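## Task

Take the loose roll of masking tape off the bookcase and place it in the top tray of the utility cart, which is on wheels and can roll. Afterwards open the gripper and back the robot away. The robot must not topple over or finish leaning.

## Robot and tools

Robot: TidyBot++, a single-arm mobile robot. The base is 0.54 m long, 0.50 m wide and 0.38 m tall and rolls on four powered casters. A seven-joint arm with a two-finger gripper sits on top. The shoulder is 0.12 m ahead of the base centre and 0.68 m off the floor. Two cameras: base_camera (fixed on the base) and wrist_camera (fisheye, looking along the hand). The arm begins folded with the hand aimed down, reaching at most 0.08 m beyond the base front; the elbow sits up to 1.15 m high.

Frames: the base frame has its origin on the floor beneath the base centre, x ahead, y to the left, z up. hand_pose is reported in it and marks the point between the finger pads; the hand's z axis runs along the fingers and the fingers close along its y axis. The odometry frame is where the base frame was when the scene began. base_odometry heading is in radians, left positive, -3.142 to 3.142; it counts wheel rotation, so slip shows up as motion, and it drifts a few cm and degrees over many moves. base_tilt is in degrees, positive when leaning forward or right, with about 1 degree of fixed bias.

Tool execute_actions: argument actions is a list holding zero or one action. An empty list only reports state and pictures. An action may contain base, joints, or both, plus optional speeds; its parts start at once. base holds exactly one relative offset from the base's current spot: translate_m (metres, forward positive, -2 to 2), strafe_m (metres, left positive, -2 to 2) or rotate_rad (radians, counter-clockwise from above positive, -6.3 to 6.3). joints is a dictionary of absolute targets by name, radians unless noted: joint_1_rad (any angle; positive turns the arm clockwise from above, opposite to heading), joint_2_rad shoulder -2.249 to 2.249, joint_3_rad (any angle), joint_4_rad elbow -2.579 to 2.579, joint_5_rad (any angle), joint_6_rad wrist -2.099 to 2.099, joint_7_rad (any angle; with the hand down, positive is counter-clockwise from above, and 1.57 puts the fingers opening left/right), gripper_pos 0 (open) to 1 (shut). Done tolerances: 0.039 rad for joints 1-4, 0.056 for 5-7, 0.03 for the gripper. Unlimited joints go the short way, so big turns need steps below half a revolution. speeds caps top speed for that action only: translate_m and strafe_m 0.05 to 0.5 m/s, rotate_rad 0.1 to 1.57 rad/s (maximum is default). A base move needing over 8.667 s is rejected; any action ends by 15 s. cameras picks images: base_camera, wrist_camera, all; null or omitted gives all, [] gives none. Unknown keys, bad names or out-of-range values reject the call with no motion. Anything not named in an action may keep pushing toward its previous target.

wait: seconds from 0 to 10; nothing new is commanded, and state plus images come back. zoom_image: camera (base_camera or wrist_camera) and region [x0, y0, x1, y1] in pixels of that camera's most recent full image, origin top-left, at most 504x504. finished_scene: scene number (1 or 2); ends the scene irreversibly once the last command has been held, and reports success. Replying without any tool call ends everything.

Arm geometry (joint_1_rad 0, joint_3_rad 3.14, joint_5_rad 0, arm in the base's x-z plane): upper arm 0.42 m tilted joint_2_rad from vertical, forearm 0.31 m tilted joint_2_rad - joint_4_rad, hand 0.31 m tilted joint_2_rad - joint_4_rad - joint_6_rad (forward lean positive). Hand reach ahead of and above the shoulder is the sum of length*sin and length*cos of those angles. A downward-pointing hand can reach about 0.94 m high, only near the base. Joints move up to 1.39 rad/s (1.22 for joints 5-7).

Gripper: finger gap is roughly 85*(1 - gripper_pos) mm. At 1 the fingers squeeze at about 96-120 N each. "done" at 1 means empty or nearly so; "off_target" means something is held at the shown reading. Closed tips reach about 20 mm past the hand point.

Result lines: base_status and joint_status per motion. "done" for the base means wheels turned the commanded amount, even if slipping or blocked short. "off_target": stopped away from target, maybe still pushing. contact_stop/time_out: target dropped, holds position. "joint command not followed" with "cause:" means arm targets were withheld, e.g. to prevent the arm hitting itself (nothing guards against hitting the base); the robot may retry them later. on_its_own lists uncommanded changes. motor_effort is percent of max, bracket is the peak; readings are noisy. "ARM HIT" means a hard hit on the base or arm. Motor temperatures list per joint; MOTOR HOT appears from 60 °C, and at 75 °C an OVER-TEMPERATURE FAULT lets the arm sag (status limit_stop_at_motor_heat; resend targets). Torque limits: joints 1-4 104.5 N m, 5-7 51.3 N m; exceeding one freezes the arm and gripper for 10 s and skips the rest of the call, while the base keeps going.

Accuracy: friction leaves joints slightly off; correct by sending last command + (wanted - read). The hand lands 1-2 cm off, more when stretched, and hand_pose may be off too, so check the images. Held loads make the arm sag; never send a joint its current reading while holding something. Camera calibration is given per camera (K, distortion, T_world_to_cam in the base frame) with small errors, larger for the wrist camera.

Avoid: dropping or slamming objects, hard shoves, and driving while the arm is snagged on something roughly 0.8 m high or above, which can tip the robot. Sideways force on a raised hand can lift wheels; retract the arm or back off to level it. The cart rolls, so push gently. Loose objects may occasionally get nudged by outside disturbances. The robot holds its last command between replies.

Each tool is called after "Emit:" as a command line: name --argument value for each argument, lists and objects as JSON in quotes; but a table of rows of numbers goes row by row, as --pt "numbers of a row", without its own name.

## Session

Emit:
execute_actions --actions '[{"joints":{"joint_6_rad":0.5}}]' --cameras '["wrist_camera"]'

Scene clock: 1.63 s.
Motor temperatures (°C, as the motors report them): [35 31 26 34 34 40 43]
base_odometry: x=+0.000 y=+0.000 heading=+0.000 (m, m, rad; odometry frame)
base_tilt: forward=-0.4 right=+0.0 (deg)
base_status: not commanded
joint_positions: joint_1_rad=+0.036 joint_2_rad=-0.365 joint_3_rad=+3.112 joint_4_rad=-2.513 joint_5_rad=-0.032 joint_6_rad=+0.478 joint_7_rad=+1.574 gripper_pos=+0.000
joint_status: all done
motor_effort: joint_1_rad=+0(0) joint_2_rad=-7(7) joint_3_rad=+0(0) joint_4_rad=+18(18) joint_5_rad=+0(0) joint_6_rad=+8(8) joint_7_rad=+2(1) (%)
hand_pose: x=+0.5416 y=-0.0044 z=+0.8721 quat_wxyz=(+0.004, +0.741, -0.013, +0.671) (m; base frame)
pictures: wrist_camera
camera_calibration (this result's frames):
wrist_camera: T_world_to_cam=[[-0.0286174, -0.999468, -0.0156184, 0.0255856], [-0.110128, 0.0186822, -0.993742, 0.983762], [0.993505, -0.0267183, -0.110605, -0.305684], [0, 0, 0, 1]] pos_world=[0.412771, -0.00097416, 0.944195]
Images, in order (width x height): wrist_camera 644x476.

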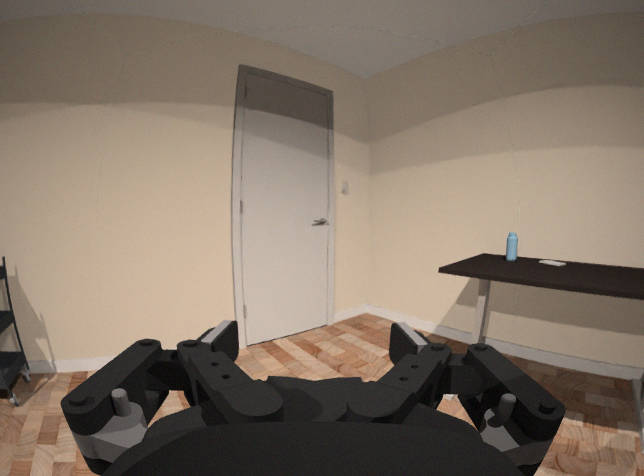

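Emit:
execute_actions --actions '[{"base":{"rotate_rad":-2.3}}]' --cameras '["wrist_camera"]'

Scene clock: 4.80 s.
Motor temperatures (°C, as the motors report them): [35 31 26 34 34 40 43]
base_odometry: x=+0.000 y=+0.000 heading=-2.299 (m, m, rad; odometry frame)
base_tilt: forward=-0.4 right=+0.0 (deg)
base_status: done
joint_positions: joint_1_rad=+0.036 joint_2_rad=-0.365 joint_3_rad=+3.112 joint_4_rad=-2.513 joint_5_rad=-0.032 joint_6_rad=+0.478 joint_7_rad=+1.574 gripper_pos=+0.000
joint_status: not commanded
motor_effort: joint_1_rad=+0(1) joint_2_rad=-7(8) joint_3_rad=+0(1) joint_4_rad=+18(18) joint_5_rad=+0(0) joint_6_rad=+8(8) joint_7_rad=+2(2) (%)
hand_pose: x=+0.5416 y=-0.0044 z=+0.8721 quat_wxyz=(+0.004, +0.741, -0.013, +0.671) (m; base frame)
pictures: wrist_camera
camera_calibration (this result's frames):
wrist_camera: T_world_to_cam=[[-0.0286047, -0.999469, -0.0156188, 0.0255845], [-0.110129, 0.0186812, -0.993742, 0.983762], [0.993506, -0.0267056, -0.110605, -0.305684], [0, 0, 0, 1]] pos_world=[0.412771, -0.000970437, 0.944195]
Images, in order (width x height): wrist_camera 644x476.

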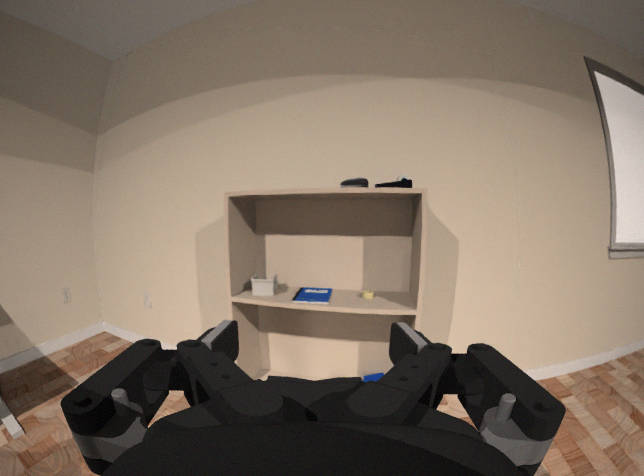

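Emit:
zoom_image --camera "wrist_camera" --region '[300, 250, 440, 330]'

Region (300, 250, 440, 330) of wrist_camera's 644x476 image, scaled by 3.600; it fills the top 288 rows of this view, and the rest is white.

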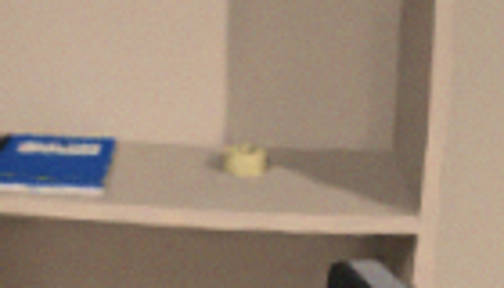

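Emit:
execute_actions --actions '[{"base":{"strafe_m":-0.3},"joints":{"joint_2_rad":0.85,"joint_4_rad":-1.67,"joint_6_rad":0.57}}]' --cameras '[]'

Emit:
execute_actions --actions '[{"base":{"translate_m":0.45}}]' --cameras '["wrist_camera"]'

Scene clock: 9.83 s.
Motor temperatures (°C, as the motors report them): [35 31 26 34 34 40 43]
base_odometry: x=-0.224 y=+0.200 heading=-2.300 (m, m, rad; odometry frame)
base_tilt: forward=-0.3 right=+0.0 (deg)
base_status: done
joint_positions: joint_1_rad=+0.037 joint_2_rad=+0.847 joint_3_rad=+3.112 joint_4_rad=-1.687 joint_5_rad=-0.032 joint_6_rad=+0.527 joint_7_rad=+1.574 gripper_pos=+0.000
joint_status: all done
motor_effort: joint_1_rad=+0(2) joint_2_rad=-45(48) joint_3_rad=-2(2) joint_4_rad=+13(18) joint_5_rad=+1(1) joint_6_rad=+6(7) joint_7_rad=+1(1) (%)
hand_pose: x=+0.8956 y=-0.0145 z=+0.5715 quat_wxyz=(-0.005, +0.843, -0.028, +0.537) (m; base frame)
pictures: none
No camera images: the call's "cameras" was empty. Leave "cameras" out to get every camera's image.

Scene clock: 12.07 s.
Motor temperatures (°C, as the motors report them): [35 32 26 34 34 40 43]
base_odometry: x=-0.524 y=-0.135 heading=-2.300 (m, m, rad; odometry frame)
base_tilt: forward=-0.3 right=+0.0 (deg)
base_status: done
joint_positions: joint_1_rad=+0.037 joint_2_rad=+0.862 joint_3_rad=+3.112 joint_4_rad=-1.687 joint_5_rad=-0.032 joint_6_rad=+0.528 joint_7_rad=+1.574 gripper_pos=+0.000
joint_status: not commanded
motor_effort: joint_1_rad=+1(2) joint_2_rad=-49(52) joint_3_rad=-1(2) joint_4_rad=+15(26) joint_5_rad=+1(2) joint_6_rad=+9(17) joint_7_rad=+2(3) (%)
hand_pose: x=+0.8941 y=-0.0143 z=+0.5603 quat_wxyz=(-0.005, +0.846, -0.028, +0.532) (m; base frame)
pictures: wrist_camera
camera_calibration (this result's frames):
wrist_camera: T_world_to_cam=[[-0.046858, -0.998139, -0.0390157, 0.0503844], [-0.442902, 0.0557698, -0.894834, 0.955563], [0.895345, -0.02465, -0.444691, -0.415679], [0, 0, 0, 1]] pos_world=[0.797758, -0.0132475, 0.672187]
Images, in order (width x height): wrist_camera 644x476.

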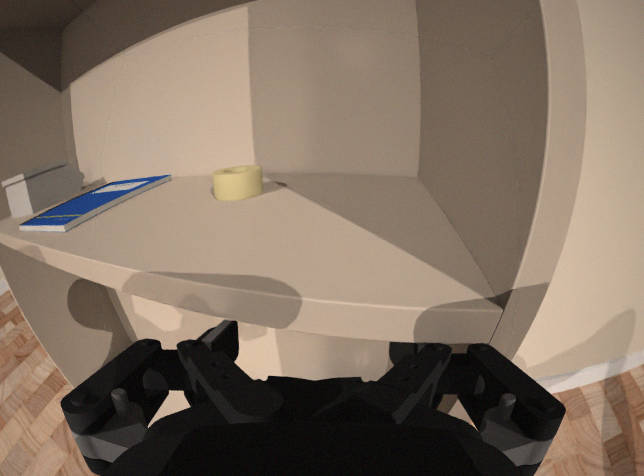

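Emit:
execute_actions --actions '[{"base":{"translate_m":-0.08}}]' --cameras '[]'

Emit:
execute_actions --actions '[{"base":{"strafe_m":0.08},"joints":{"joint_2_rad":0.74,"joint_6_rad":0.46}}]' --cameras '["wrist_camera"]'

Scene clock: 14.53 s.
Motor temperatures (°C, as the motors report them): [35 32 26 34 34 40 43]
base_odometry: x=-0.470 y=-0.076 heading=-2.300 (m, m, rad; odometry frame)
base_tilt: forward=-0.3 right=+0.0 (deg)
base_status: done
joint_positions: joint_1_rad=+0.037 joint_2_rad=+0.859 joint_3_rad=+3.112 joint_4_rad=-1.676 joint_5_rad=-0.032 joint_6_rad=+0.530 joint_7_rad=+1.574 gripper_pos=+0.000
joint_status: not commanded
motor_effort: joint_1_rad=+0(2) joint_2_rad=-45(49) joint_3_rad=-2(3) joint_4_rad=+13(15) joint_5_rad=+0(1) joint_6_rad=+7(9) joint_7_rad=+2(2) (%)
hand_pose: x=+0.8990 y=-0.0145 z=+0.5683 quat_wxyz=(-0.005, +0.842, -0.028, +0.538) (m; base frame)
pictures: none
No camera images: the call's "cameras" was empty. Leave "cameras" out to get every camera's image.

Scene clock: 15.87 s.
Motor temperatures (°C, as the motors report them): [35 32 26 34 34 40 43]
base_odometry: x=-0.411 y=-0.129 heading=-2.300 (m, m, rad; odometry frame)
base_tilt: forward=-0.4 right=+0.0 (deg)
base_status: done
joint_positions: joint_1_rad=+0.032 joint_2_rad=+0.736 joint_3_rad=+3.111 joint_4_rad=-1.674 joint_5_rad=-0.032 joint_6_rad=+0.502 joint_7_rad=+1.574 gripper_pos=+0.000
joint_status: all done
motor_effort: joint_1_rad=+0(4) joint_2_rad=-44(48) joint_3_rad=-2(4) joint_4_rad=+15(15) joint_5_rad=+1(0) joint_6_rad=+7(8) joint_7_rad=+1(1) (%)
hand_pose: x=+0.9048 y=-0.0107 z=+0.6570 quat_wxyz=(-0.006, +0.815, -0.024, +0.578) (m; base frame)
pictures: wrist_camera
camera_calibration (this result's frames):
wrist_camera: T_world_to_cam=[[-0.0369623, -0.9985, -0.0403955, 0.0501622], [-0.340378, 0.0505855, -0.938927, 0.982774], [0.939562, -0.0209551, -0.341737, -0.489737], [0, 0, 0, 1]] pos_world=[0.796507, -0.00988967, 0.757418]
Images, in order (width x height): wrist_camera 644x476.

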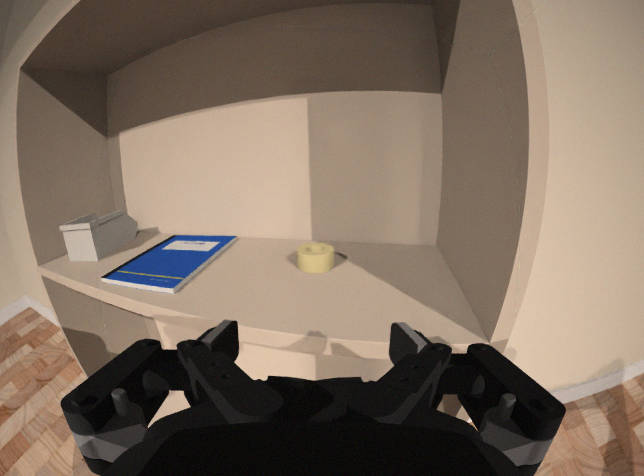

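Emit:
execute_actions --actions '[{"base":{"translate_m":0.2},"speeds":{"translate_m":0.25}}]' --cameras '["wrist_camera"]'

Scene clock: 18.70 s.
Motor temperatures (°C, as the motors report them): [35 32 26 34 34 40 43]
base_odometry: x=-0.544 y=-0.279 heading=-2.300 (m, m, rad; odometry frame)
base_tilt: forward=-0.3 right=+0.0 (deg)
base_status: done
joint_positions: joint_1_rad=+0.032 joint_2_rad=+0.736 joint_3_rad=+3.111 joint_4_rad=-1.674 joint_5_rad=-0.032 joint_6_rad=+0.500 joint_7_rad=+1.574 gripper_pos=+0.000
joint_status: not commanded
motor_effort: joint_1_rad=+0(1) joint_2_rad=-45(47) joint_3_rad=-1(2) joint_4_rad=+15(17) joint_5_rad=+0(1) joint_6_rad=+7(8) joint_7_rad=+1(2) (%)
hand_pose: x=+0.9045 y=-0.0107 z=+0.6564 quat_wxyz=(-0.006, +0.816, -0.024, +0.577) (m; base frame)
pictures: wrist_camera
camera_calibration (this result's frames):
wrist_camera: T_world_to_cam=[[-0.0369853, -0.998499, -0.0403895, 0.050159], [-0.342562, 0.0506363, -0.93813, 0.983562], [0.938767, -0.0208611, -0.343921, -0.487578], [0, 0, 0, 1]] pos_world=[0.796508, -0.00989164, 0.757046]
Images, in order (width x height): wrist_camera 644x476.

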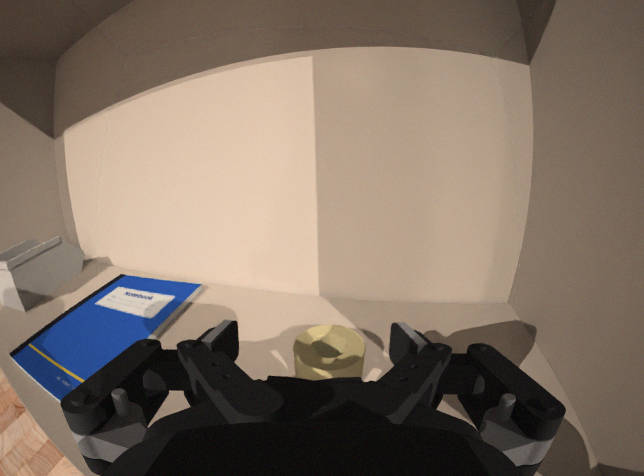

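Emit:
execute_actions --actions '[{"joints":{"joint_2_rad":0.795}}]' --cameras '["wrist_camera"]'

Scene clock: 20.13 s.
Motor temperatures (°C, as the motors report them): [35 32 26 34 34 40 43]
base_odometry: x=-0.544 y=-0.279 heading=-2.300 (m, m, rad; odometry frame)
base_tilt: forward=-0.3 right=+0.0 (deg)
base_status: not commanded
joint_positions: joint_1_rad=+0.032 joint_2_rad=+0.790 joint_3_rad=+3.111 joint_4_rad=-1.674 joint_5_rad=-0.032 joint_6_rad=+0.500 joint_7_rad=+1.574 gripper_pos=+0.000
joint_status: all done
motor_effort: joint_1_rad=+0(0) joint_2_rad=-45(47) joint_3_rad=-2(2) joint_4_rad=+14(15) joint_5_rad=+1(0) joint_6_rad=+7(8) joint_7_rad=+2(1) (%)
hand_pose: x=+0.9022 y=-0.0106 z=+0.6139 quat_wxyz=(-0.006, +0.831, -0.025, +0.555) (m; base frame)
pictures: wrist_camera
camera_calibration (this result's frames):
wrist_camera: T_world_to_cam=[[-0.0391634, -0.998428, -0.0400918, 0.0502167], [-0.392681, 0.0522727, -0.918188, 0.975913], [0.91884, -0.020216, -0.394111, -0.451169], [0, 0, 0, 1]] pos_world=[0.799742, -0.00999668, 0.720274]
Images, in order (width x height): wrist_camera 644x476.

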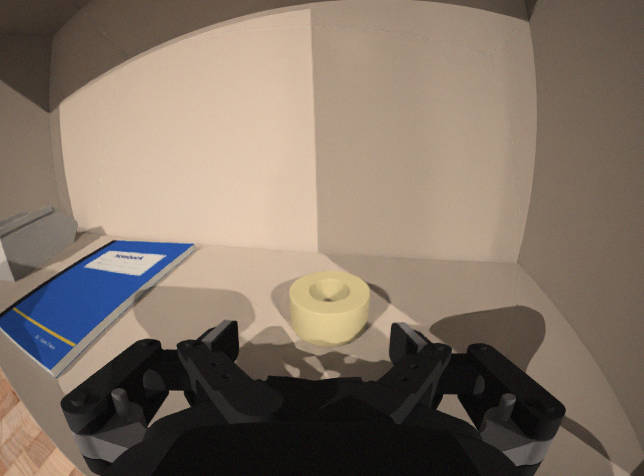

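Emit:
execute_actions --actions '[{"base":{"translate_m":0.045},"speeds":{"translate_m":0.15}}]' --cameras '["wrist_camera"]'

Scene clock: 21.47 s.
Motor temperatures (°C, as the motors report them): [35 32 26 34 34 40 43]
base_odometry: x=-0.574 y=-0.313 heading=-2.299 (m, m, rad; odometry frame)
base_tilt: forward=-0.3 right=+0.0 (deg)
base_status: done
joint_positions: joint_1_rad=+0.032 joint_2_rad=+0.791 joint_3_rad=+3.111 joint_4_rad=-1.672 joint_5_rad=-0.032 joint_6_rad=+0.499 joint_7_rad=+1.574 gripper_pos=+0.000
joint_status: not commanded
motor_effort: joint_1_rad=+0(2) joint_2_rad=-46(47) joint_3_rad=-1(3) joint_4_rad=+14(15) joint_5_rad=+1(1) joint_6_rad=+7(8) joint_7_rad=+2(1) (%)
hand_pose: x=+0.9026 y=-0.0106 z=+0.6143 quat_wxyz=(-0.006, +0.831, -0.025, +0.555) (m; base frame)
pictures: wrist_camera
camera_calibration (this result's frames):
wrist_camera: T_world_to_cam=[[-0.0391472, -0.998427, -0.0401303, 0.0502447], [-0.391976, 0.0522862, -0.918489, 0.975993], [0.919142, -0.0202261, -0.393406, -0.452159], [0, 0, 0, 1]] pos_world=[0.800131, -0.0100107, 0.720573]
Images, in order (width x height): wrist_camera 644x476.

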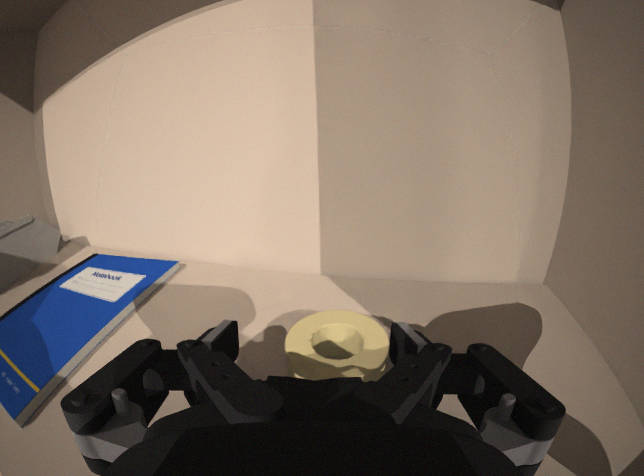

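Emit:
execute_actions --actions '[{"joints":{"gripper_pos":1.0}}]' --cameras '[]'

Emit:
execute_actions --actions '[{"joints":{"joint_2_rad":0.72}}]' --cameras '["wrist_camera"]'

Scene clock: 23.47 s.
Motor temperatures (°C, as the motors report them): [35 32 26 34 34 40 43]
base_odometry: x=-0.574 y=-0.313 heading=-2.299 (m, m, rad; odometry frame)
base_tilt: forward=-0.4 right=+0.0 (deg)
base_status: not commanded
joint_positions: joint_1_rad=+0.032 joint_2_rad=+0.788 joint_3_rad=+3.111 joint_4_rad=-1.672 joint_5_rad=-0.032 joint_6_rad=+0.499 joint_7_rad=+1.574 gripper_pos=+0.482
joint_status: gripper_pos off_target (ended at +0.482, target +1.000)
motor_effort: joint_1_rad=+1(1) joint_2_rad=-43(45) joint_3_rad=-2(3) joint_4_rad=+13(14) joint_5_rad=+0(1) joint_6_rad=+6(7) joint_7_rad=+1(1) (%)
hand_pose: x=+0.9029 y=-0.0107 z=+0.6166 quat_wxyz=(-0.006, +0.830, -0.025, +0.557) (m; base frame)
pictures: none
No camera images: the call's "cameras" was empty. Leave "cameras" out to get every camera's image.

Scene clock: 24.43 s.
Motor temperatures (°C, as the motors report them): [35 32 26 34 34 40 43]
base_odometry: x=-0.574 y=-0.313 heading=-2.299 (m, m, rad; odometry frame)
base_tilt: forward=-0.3 right=+0.0 (deg)
base_status: not commanded
joint_positions: joint_1_rad=+0.032 joint_2_rad=+0.726 joint_3_rad=+3.111 joint_4_rad=-1.672 joint_5_rad=-0.032 joint_6_rad=+0.498 joint_7_rad=+1.574 gripper_pos=+0.482
joint_status: all done
motor_effort: joint_1_rad=+0(0) joint_2_rad=-44(48) joint_3_rad=-1(2) joint_4_rad=+15(16) joint_5_rad=+0(0) joint_6_rad=+8(8) joint_7_rad=+1(1) (%)
hand_pose: x=+0.9053 y=-0.0107 z=+0.6643 quat_wxyz=(-0.006, +0.813, -0.024, +0.581) (m; base frame)
pictures: wrist_camera
camera_calibration (this result's frames):
wrist_camera: T_world_to_cam=[[-0.0365772, -0.998511, -0.0404821, 0.0501779], [-0.333602, 0.0503857, -0.941367, 0.985218], [0.942004, -0.0209276, -0.334948, -0.494444], [0, 0, 0, 1]] pos_world=[0.796274, -0.00988532, 0.763869]
Images, in order (width x height): wrist_camera 644x476.

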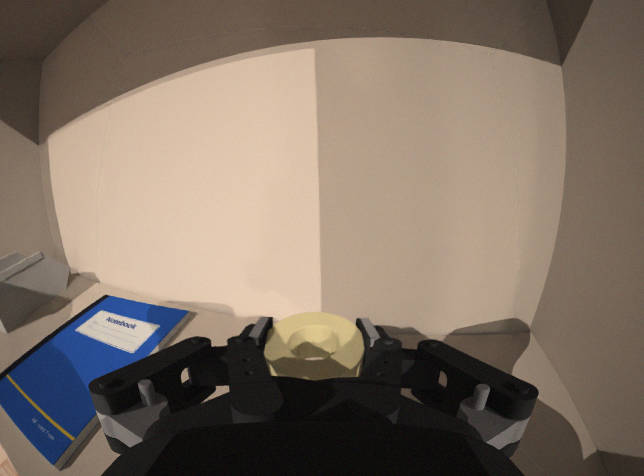

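Emit:
execute_actions --actions '[{"base":{"translate_m":-0.5}}]' --cameras '[]'

Emit:
execute_actions --actions '[{"base":{"rotate_rad":-3.0},"joints":{"joint_2_rad":0.5}}]' --cameras '["wrist_camera"]'

Scene clock: 27.80 s.
Motor temperatures (°C, as the motors report them): [35 32 26 34 34 40 43]
base_odometry: x=-0.241 y=+0.061 heading=-2.299 (m, m, rad; odometry frame)
base_tilt: forward=-0.4 right=+0.0 (deg)
base_status: done
joint_positions: joint_1_rad=+0.033 joint_2_rad=+0.725 joint_3_rad=+3.111 joint_4_rad=-1.672 joint_5_rad=-0.032 joint_6_rad=+0.497 joint_7_rad=+1.574 gripper_pos=+0.482
joint_status: not commanded
motor_effort: joint_1_rad=+1(4) joint_2_rad=-43(48) joint_3_rad=-2(4) joint_4_rad=+15(17) joint_5_rad=+0(1) joint_6_rad=+7(8) joint_7_rad=+2(2) (%)
hand_pose: x=+0.9052 y=-0.0111 z=+0.6655 quat_wxyz=(-0.006, +0.813, -0.024, +0.582) (m; base frame)
pictures: none
No camera images: the call's "cameras" was empty. Leave "cameras" out to get every camera's image.

Scene clock: 31.27 s.
Motor temperatures (°C, as the motors report them): [35 32 26 34 34 40 43]
base_odometry: x=-0.241 y=+0.061 heading=+0.984 (m, m, rad; odometry frame)
base_tilt: forward=-0.3 right=+0.0 (deg)
base_status: done
joint_positions: joint_1_rad=+0.039 joint_2_rad=+0.514 joint_3_rad=+3.114 joint_4_rad=-1.669 joint_5_rad=-0.032 joint_6_rad=+0.496 joint_7_rad=+1.574 gripper_pos=+0.482
joint_status: all done
motor_effort: joint_1_rad=+0(5) joint_2_rad=-40(48) joint_3_rad=-1(5) joint_4_rad=+18(18) joint_5_rad=+0(1) joint_6_rad=+8(8) joint_7_rad=+1(1) (%)
hand_pose: x=+0.8919 y=-0.0169 z=+0.8314 quat_wxyz=(-0.002, +0.747, -0.024, +0.665) (m; base frame)
pictures: wrist_camera
camera_calibration (this result's frames):
wrist_camera: T_world_to_cam=[[-0.0367383, -0.99856, -0.0391014, 0.0492627], [-0.126424, 0.0434576, -0.991024, 0.994816], [0.991296, -0.0314651, -0.127839, -0.64238], [0, 0, 0, 1]] pos_world=[0.764367, -0.0142532, 0.905692]
Images, in order (width x height): wrist_camera 644x476.

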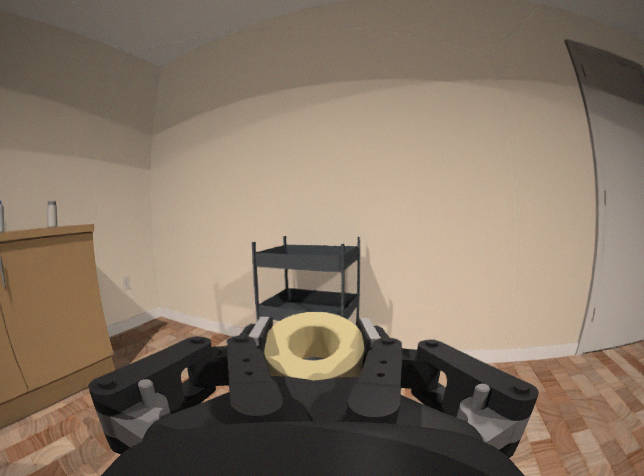

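Emit:
execute_actions --actions '[{"base":{"translate_m":0.8}}]'

Scene clock: 35.10 s.
Motor temperatures (°C, as the motors report them): [35 33 26 34 34 40 43]
base_odometry: x=+0.202 y=+0.727 heading=+0.984 (m, m, rad; odometry frame)
base_tilt: forward=-0.3 right=+0.0 (deg)
base_status: done
joint_positions: joint_1_rad=+0.039 joint_2_rad=+0.509 joint_3_rad=+3.114 joint_4_rad=-1.669 joint_5_rad=-0.032 joint_6_rad=+0.496 joint_7_rad=+1.574 gripper_pos=+0.482
joint_status: not commanded
motor_effort: joint_1_rad=+0(1) joint_2_rad=-40(43) joint_3_rad=-1(2) joint_4_rad=+18(19) joint_5_rad=+0(0) joint_6_rad=+8(8) joint_7_rad=+1(1) (%)
hand_pose: x=+0.8910 y=-0.0169 z=+0.8357 quat_wxyz=(-0.002, +0.745, -0.024, +0.667) (m; base frame)
pictures: base_camera, wrist_camera
camera_calibration (this result's frames):
wrist_camera: T_world_to_cam=[[-0.0365082, -0.998569, -0.0390871, 0.0492252], [-0.121125, 0.0432465, -0.991695, 0.994774], [0.991966, -0.0314705, -0.122531, -0.645983], [0, 0, 0, 1]] pos_world=[0.763083, -0.0141952, 0.909283]
Images, in order (width x height): base_camera 644x364, wrist_camera 644x476.

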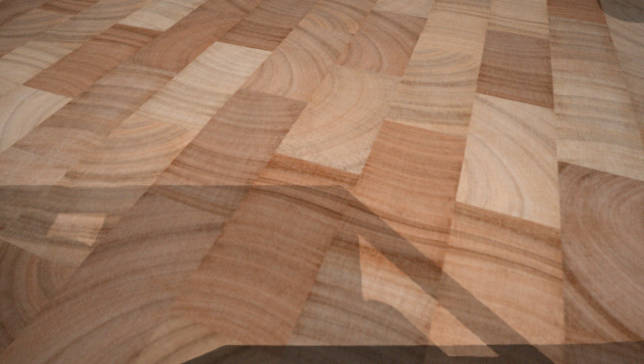

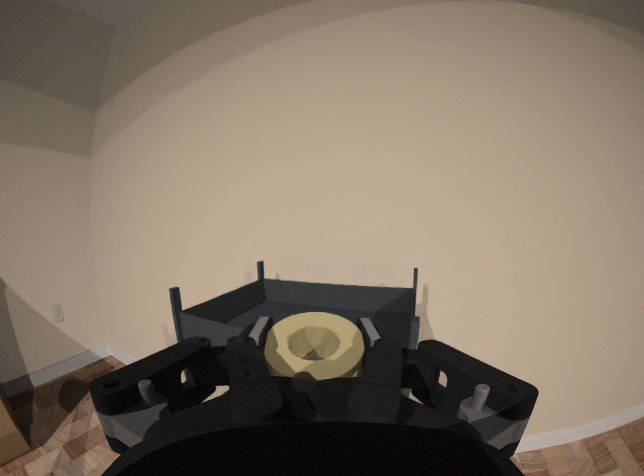

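Emit:
execute_actions --actions '[{"base":{"translate_m":0.35},"speeds":{"translate_m":0.3}}]'

Scene clock: 38.00 s.
Motor temperatures (°C, as the motors report them): [35 33 26 34 34 40 43]
base_odometry: x=+0.397 y=+1.018 heading=+0.983 (m, m, rad; odometry frame)
base_tilt: forward=-0.3 right=+0.0 (deg)
base_status: done
joint_positions: joint_1_rad=+0.039 joint_2_rad=+0.506 joint_3_rad=+3.114 joint_4_rad=-1.669 joint_5_rad=-0.032 joint_6_rad=+0.495 joint_7_rad=+1.574 gripper_pos=+0.482
joint_status: not commanded
motor_effort: joint_1_rad=+0(2) joint_2_rad=-41(43) joint_3_rad=-1(2) joint_4_rad=+18(19) joint_5_rad=+0(1) joint_6_rad=+7(9) joint_7_rad=+1(1) (%)
hand_pose: x=+0.8907 y=-0.0169 z=+0.8376 quat_wxyz=(-0.002, +0.744, -0.024, +0.668) (m; base frame)
pictures: base_camera, wrist_camera
camera_calibration (this result's frames):
wrist_camera: T_world_to_cam=[[-0.0364091, -0.998573, -0.0390811, 0.0492092], [-0.118695, 0.0431514, -0.991993, 0.994727], [0.992263, -0.0314788, -0.120097, -0.647656], [0, 0, 0, 1]] pos_world=[0.762506, -0.0141723, 0.910904]
Images, in order (width x height): base_camera 644x364, wrist_camera 644x476.

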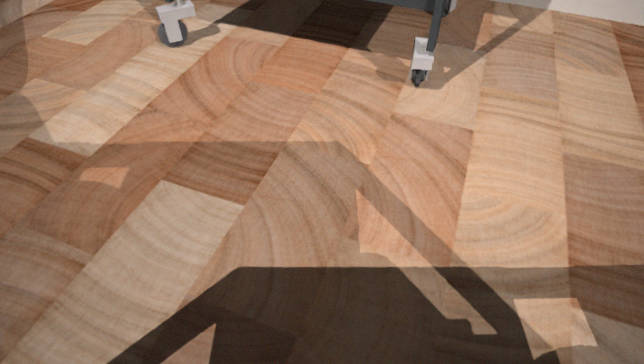

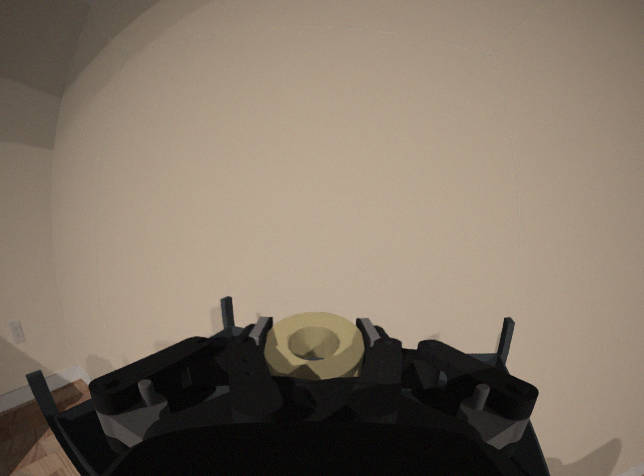

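Emit:
execute_actions --actions '[{"base":{"translate_m":0.1},"joints":{"joint_2_rad":0.6},"speeds":{"translate_m":0.2}}]' --cameras '["wrist_camera"]'

Scene clock: 40.10 s.
Motor temperatures (°C, as the motors report them): [35 33 26 34 34 40 43]
base_odometry: x=+0.452 y=+1.102 heading=+0.982 (m, m, rad; odometry frame)
base_tilt: forward=-0.3 right=+0.0 (deg)
base_status: done
joint_positions: joint_1_rad=+0.039 joint_2_rad=+0.609 joint_3_rad=+3.114 joint_4_rad=-1.669 joint_5_rad=-0.032 joint_6_rad=+0.495 joint_7_rad=+1.574 gripper_pos=+0.482
joint_status: all done
motor_effort: joint_1_rad=+0(2) joint_2_rad=-42(46) joint_3_rad=-1(2) joint_4_rad=+17(19) joint_5_rad=+0(1) joint_6_rad=+7(9) joint_7_rad=+2(1) (%)
hand_pose: x=+0.9026 y=-0.0173 z=+0.7573 quat_wxyz=(-0.003, +0.778, -0.025, +0.628) (m; base frame)
pictures: wrist_camera
camera_calibration (this result's frames):
wrist_camera: T_world_to_cam=[[-0.0404391, -0.998416, -0.0391051, 0.0497049], [-0.220329, 0.0470841, -0.974289, 0.994862], [0.974587, -0.0307833, -0.221884, -0.57609], [0, 0, 0, 1]] pos_world=[0.782657, -0.01495, 0.843401]
Images, in order (width x height): wrist_camera 644x476.

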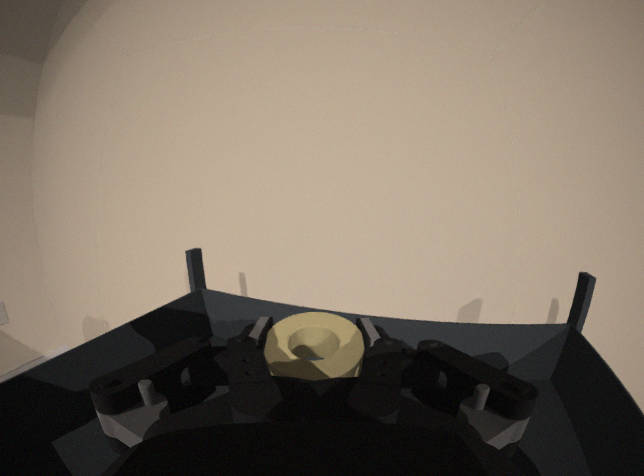

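Emit:
execute_actions --actions '[{"joints":{"joint_2_rad":0.65}}]' --cameras '[]'

Emit:
execute_actions --actions '[{"joints":{"gripper_pos":0.0}}]' --cameras '[]'

Emit:
execute_actions --actions '[{"joints":{"joint_2_rad":0.45}}]' --cameras '[]'

Emit:
execute_actions --actions '[{"base":{"translate_m":-0.45}}]' --cameras '["wrist_camera"]'

Scene clock: 41.77 s.
Motor temperatures (°C, as the motors report them): [35 33 26 34 34 40 43]
base_odometry: x=+0.452 y=+1.102 heading=+0.982 (m, m, rad; odometry frame)
base_tilt: forward=-0.3 right=+0.0 (deg)
base_status: not commanded
joint_positions: joint_1_rad=+0.039 joint_2_rad=+0.646 joint_3_rad=+3.114 joint_4_rad=-1.669 joint_5_rad=-0.032 joint_6_rad=+0.495 joint_7_rad=+1.574 gripper_pos=+0.482
joint_status: all done
motor_effort: joint_1_rad=+0(0) joint_2_rad=-43(45) joint_3_rad=-1(1) joint_4_rad=+16(17) joint_5_rad=+0(0) joint_6_rad=+7(8) joint_7_rad=+1(1) (%)
hand_pose: x=+0.9048 y=-0.0174 z=+0.7281 quat_wxyz=(-0.003, +0.789, -0.026, +0.614) (m; base frame)
pictures: none
No camera images: the call's "cameras" was empty. Leave "cameras" out to get every camera's image.

Scene clock: 42.87 s.
Motor temperatures (°C, as the motors report them): [35 33 26 34 34 40 43]
base_odometry: x=+0.452 y=+1.102 heading=+0.982 (m, m, rad; odometry frame)
base_tilt: forward=-0.3 right=+0.0 (deg)
base_status: not commanded
joint_positions: joint_1_rad=+0.039 joint_2_rad=+0.646 joint_3_rad=+3.114 joint_4_rad=-1.669 joint_5_rad=-0.032 joint_6_rad=+0.495 joint_7_rad=+1.574 gripper_pos=+0.000
joint_status: all done
motor_effort: joint_1_rad=+0(0) joint_2_rad=-43(43) joint_3_rad=-1(1) joint_4_rad=+16(16) joint_5_rad=+0(0) joint_6_rad=+8(8) joint_7_rad=+1(2) (%)
hand_pose: x=+0.9048 y=-0.0174 z=+0.7281 quat_wxyz=(-0.003, +0.789, -0.026, +0.614) (m; base frame)
pictures: none
No camera images: the call's "cameras" was empty. Leave "cameras" out to get every camera's image.

Scene clock: 44.33 s.
Motor temperatures (°C, as the motors report them): [35 33 26 34 34 40 43]
base_odometry: x=+0.452 y=+1.102 heading=+0.982 (m, m, rad; odometry frame)
base_tilt: forward=-0.3 right=+0.0 (deg)
base_status: not commanded
joint_positions: joint_1_rad=+0.039 joint_2_rad=+0.444 joint_3_rad=+3.114 joint_4_rad=-1.669 joint_5_rad=-0.032 joint_6_rad=+0.495 joint_7_rad=+1.574 gripper_pos=+0.000
joint_status: all done
motor_effort: joint_1_rad=+0(0) joint_2_rad=-38(46) joint_3_rad=-1(1) joint_4_rad=+18(18) joint_5_rad=+1(0) joint_6_rad=+7(9) joint_7_rad=+1(2) (%)
hand_pose: x=+0.8795 y=-0.0164 z=+0.8851 quat_wxyz=(-0.002, +0.723, -0.023, +0.690) (m; base frame)
pictures: none
No camera images: the call's "cameras" was empty. Leave "cameras" out to get every camera's image.

Scene clock: 46.73 s.
Motor temperatures (°C, as the motors report them): [35 33 26 34 34 40 43]
base_odometry: x=+0.203 y=+0.727 heading=+0.983 (m, m, rad; odometry frame)
base_tilt: forward=-0.4 right=+0.0 (deg)
base_status: done
joint_positions: joint_1_rad=+0.038 joint_2_rad=+0.447 joint_3_rad=+3.114 joint_4_rad=-1.669 joint_5_rad=-0.032 joint_6_rad=+0.495 joint_7_rad=+1.574 gripper_pos=+0.000
joint_status: not commanded
motor_effort: joint_1_rad=+0(4) joint_2_rad=-37(41) joint_3_rad=-1(2) joint_4_rad=+18(19) joint_5_rad=+0(0) joint_6_rad=+7(8) joint_7_rad=+2(1) (%)
hand_pose: x=+0.8801 y=-0.0161 z=+0.8828 quat_wxyz=(-0.003, +0.724, -0.023, +0.689) (m; base frame)
pictures: wrist_camera
camera_calibration (this result's frames):
wrist_camera: T_world_to_cam=[[-0.0335891, -0.998676, -0.0389491, 0.0487834], [-0.0602226, 0.0409227, -0.997346, 0.991533], [0.99762, -0.0311543, -0.0615174, -0.68817], [0, 0, 0, 1]] pos_world=[0.747883, -0.0132968, 0.948467]
Images, in order (width x height): wrist_camera 644x476.

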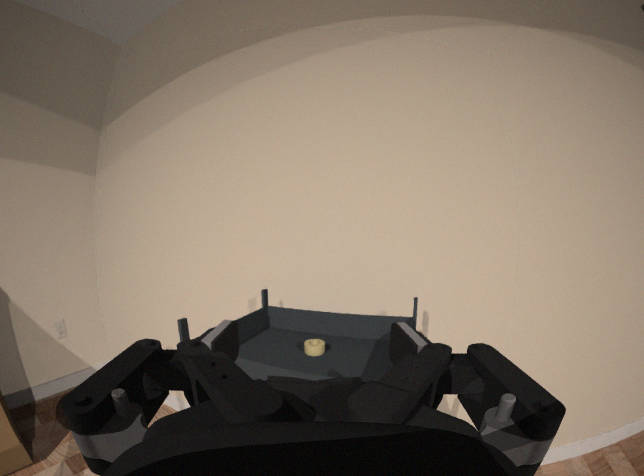

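Emit:
finished_scene --scene 2

The scene is finished: the task was done.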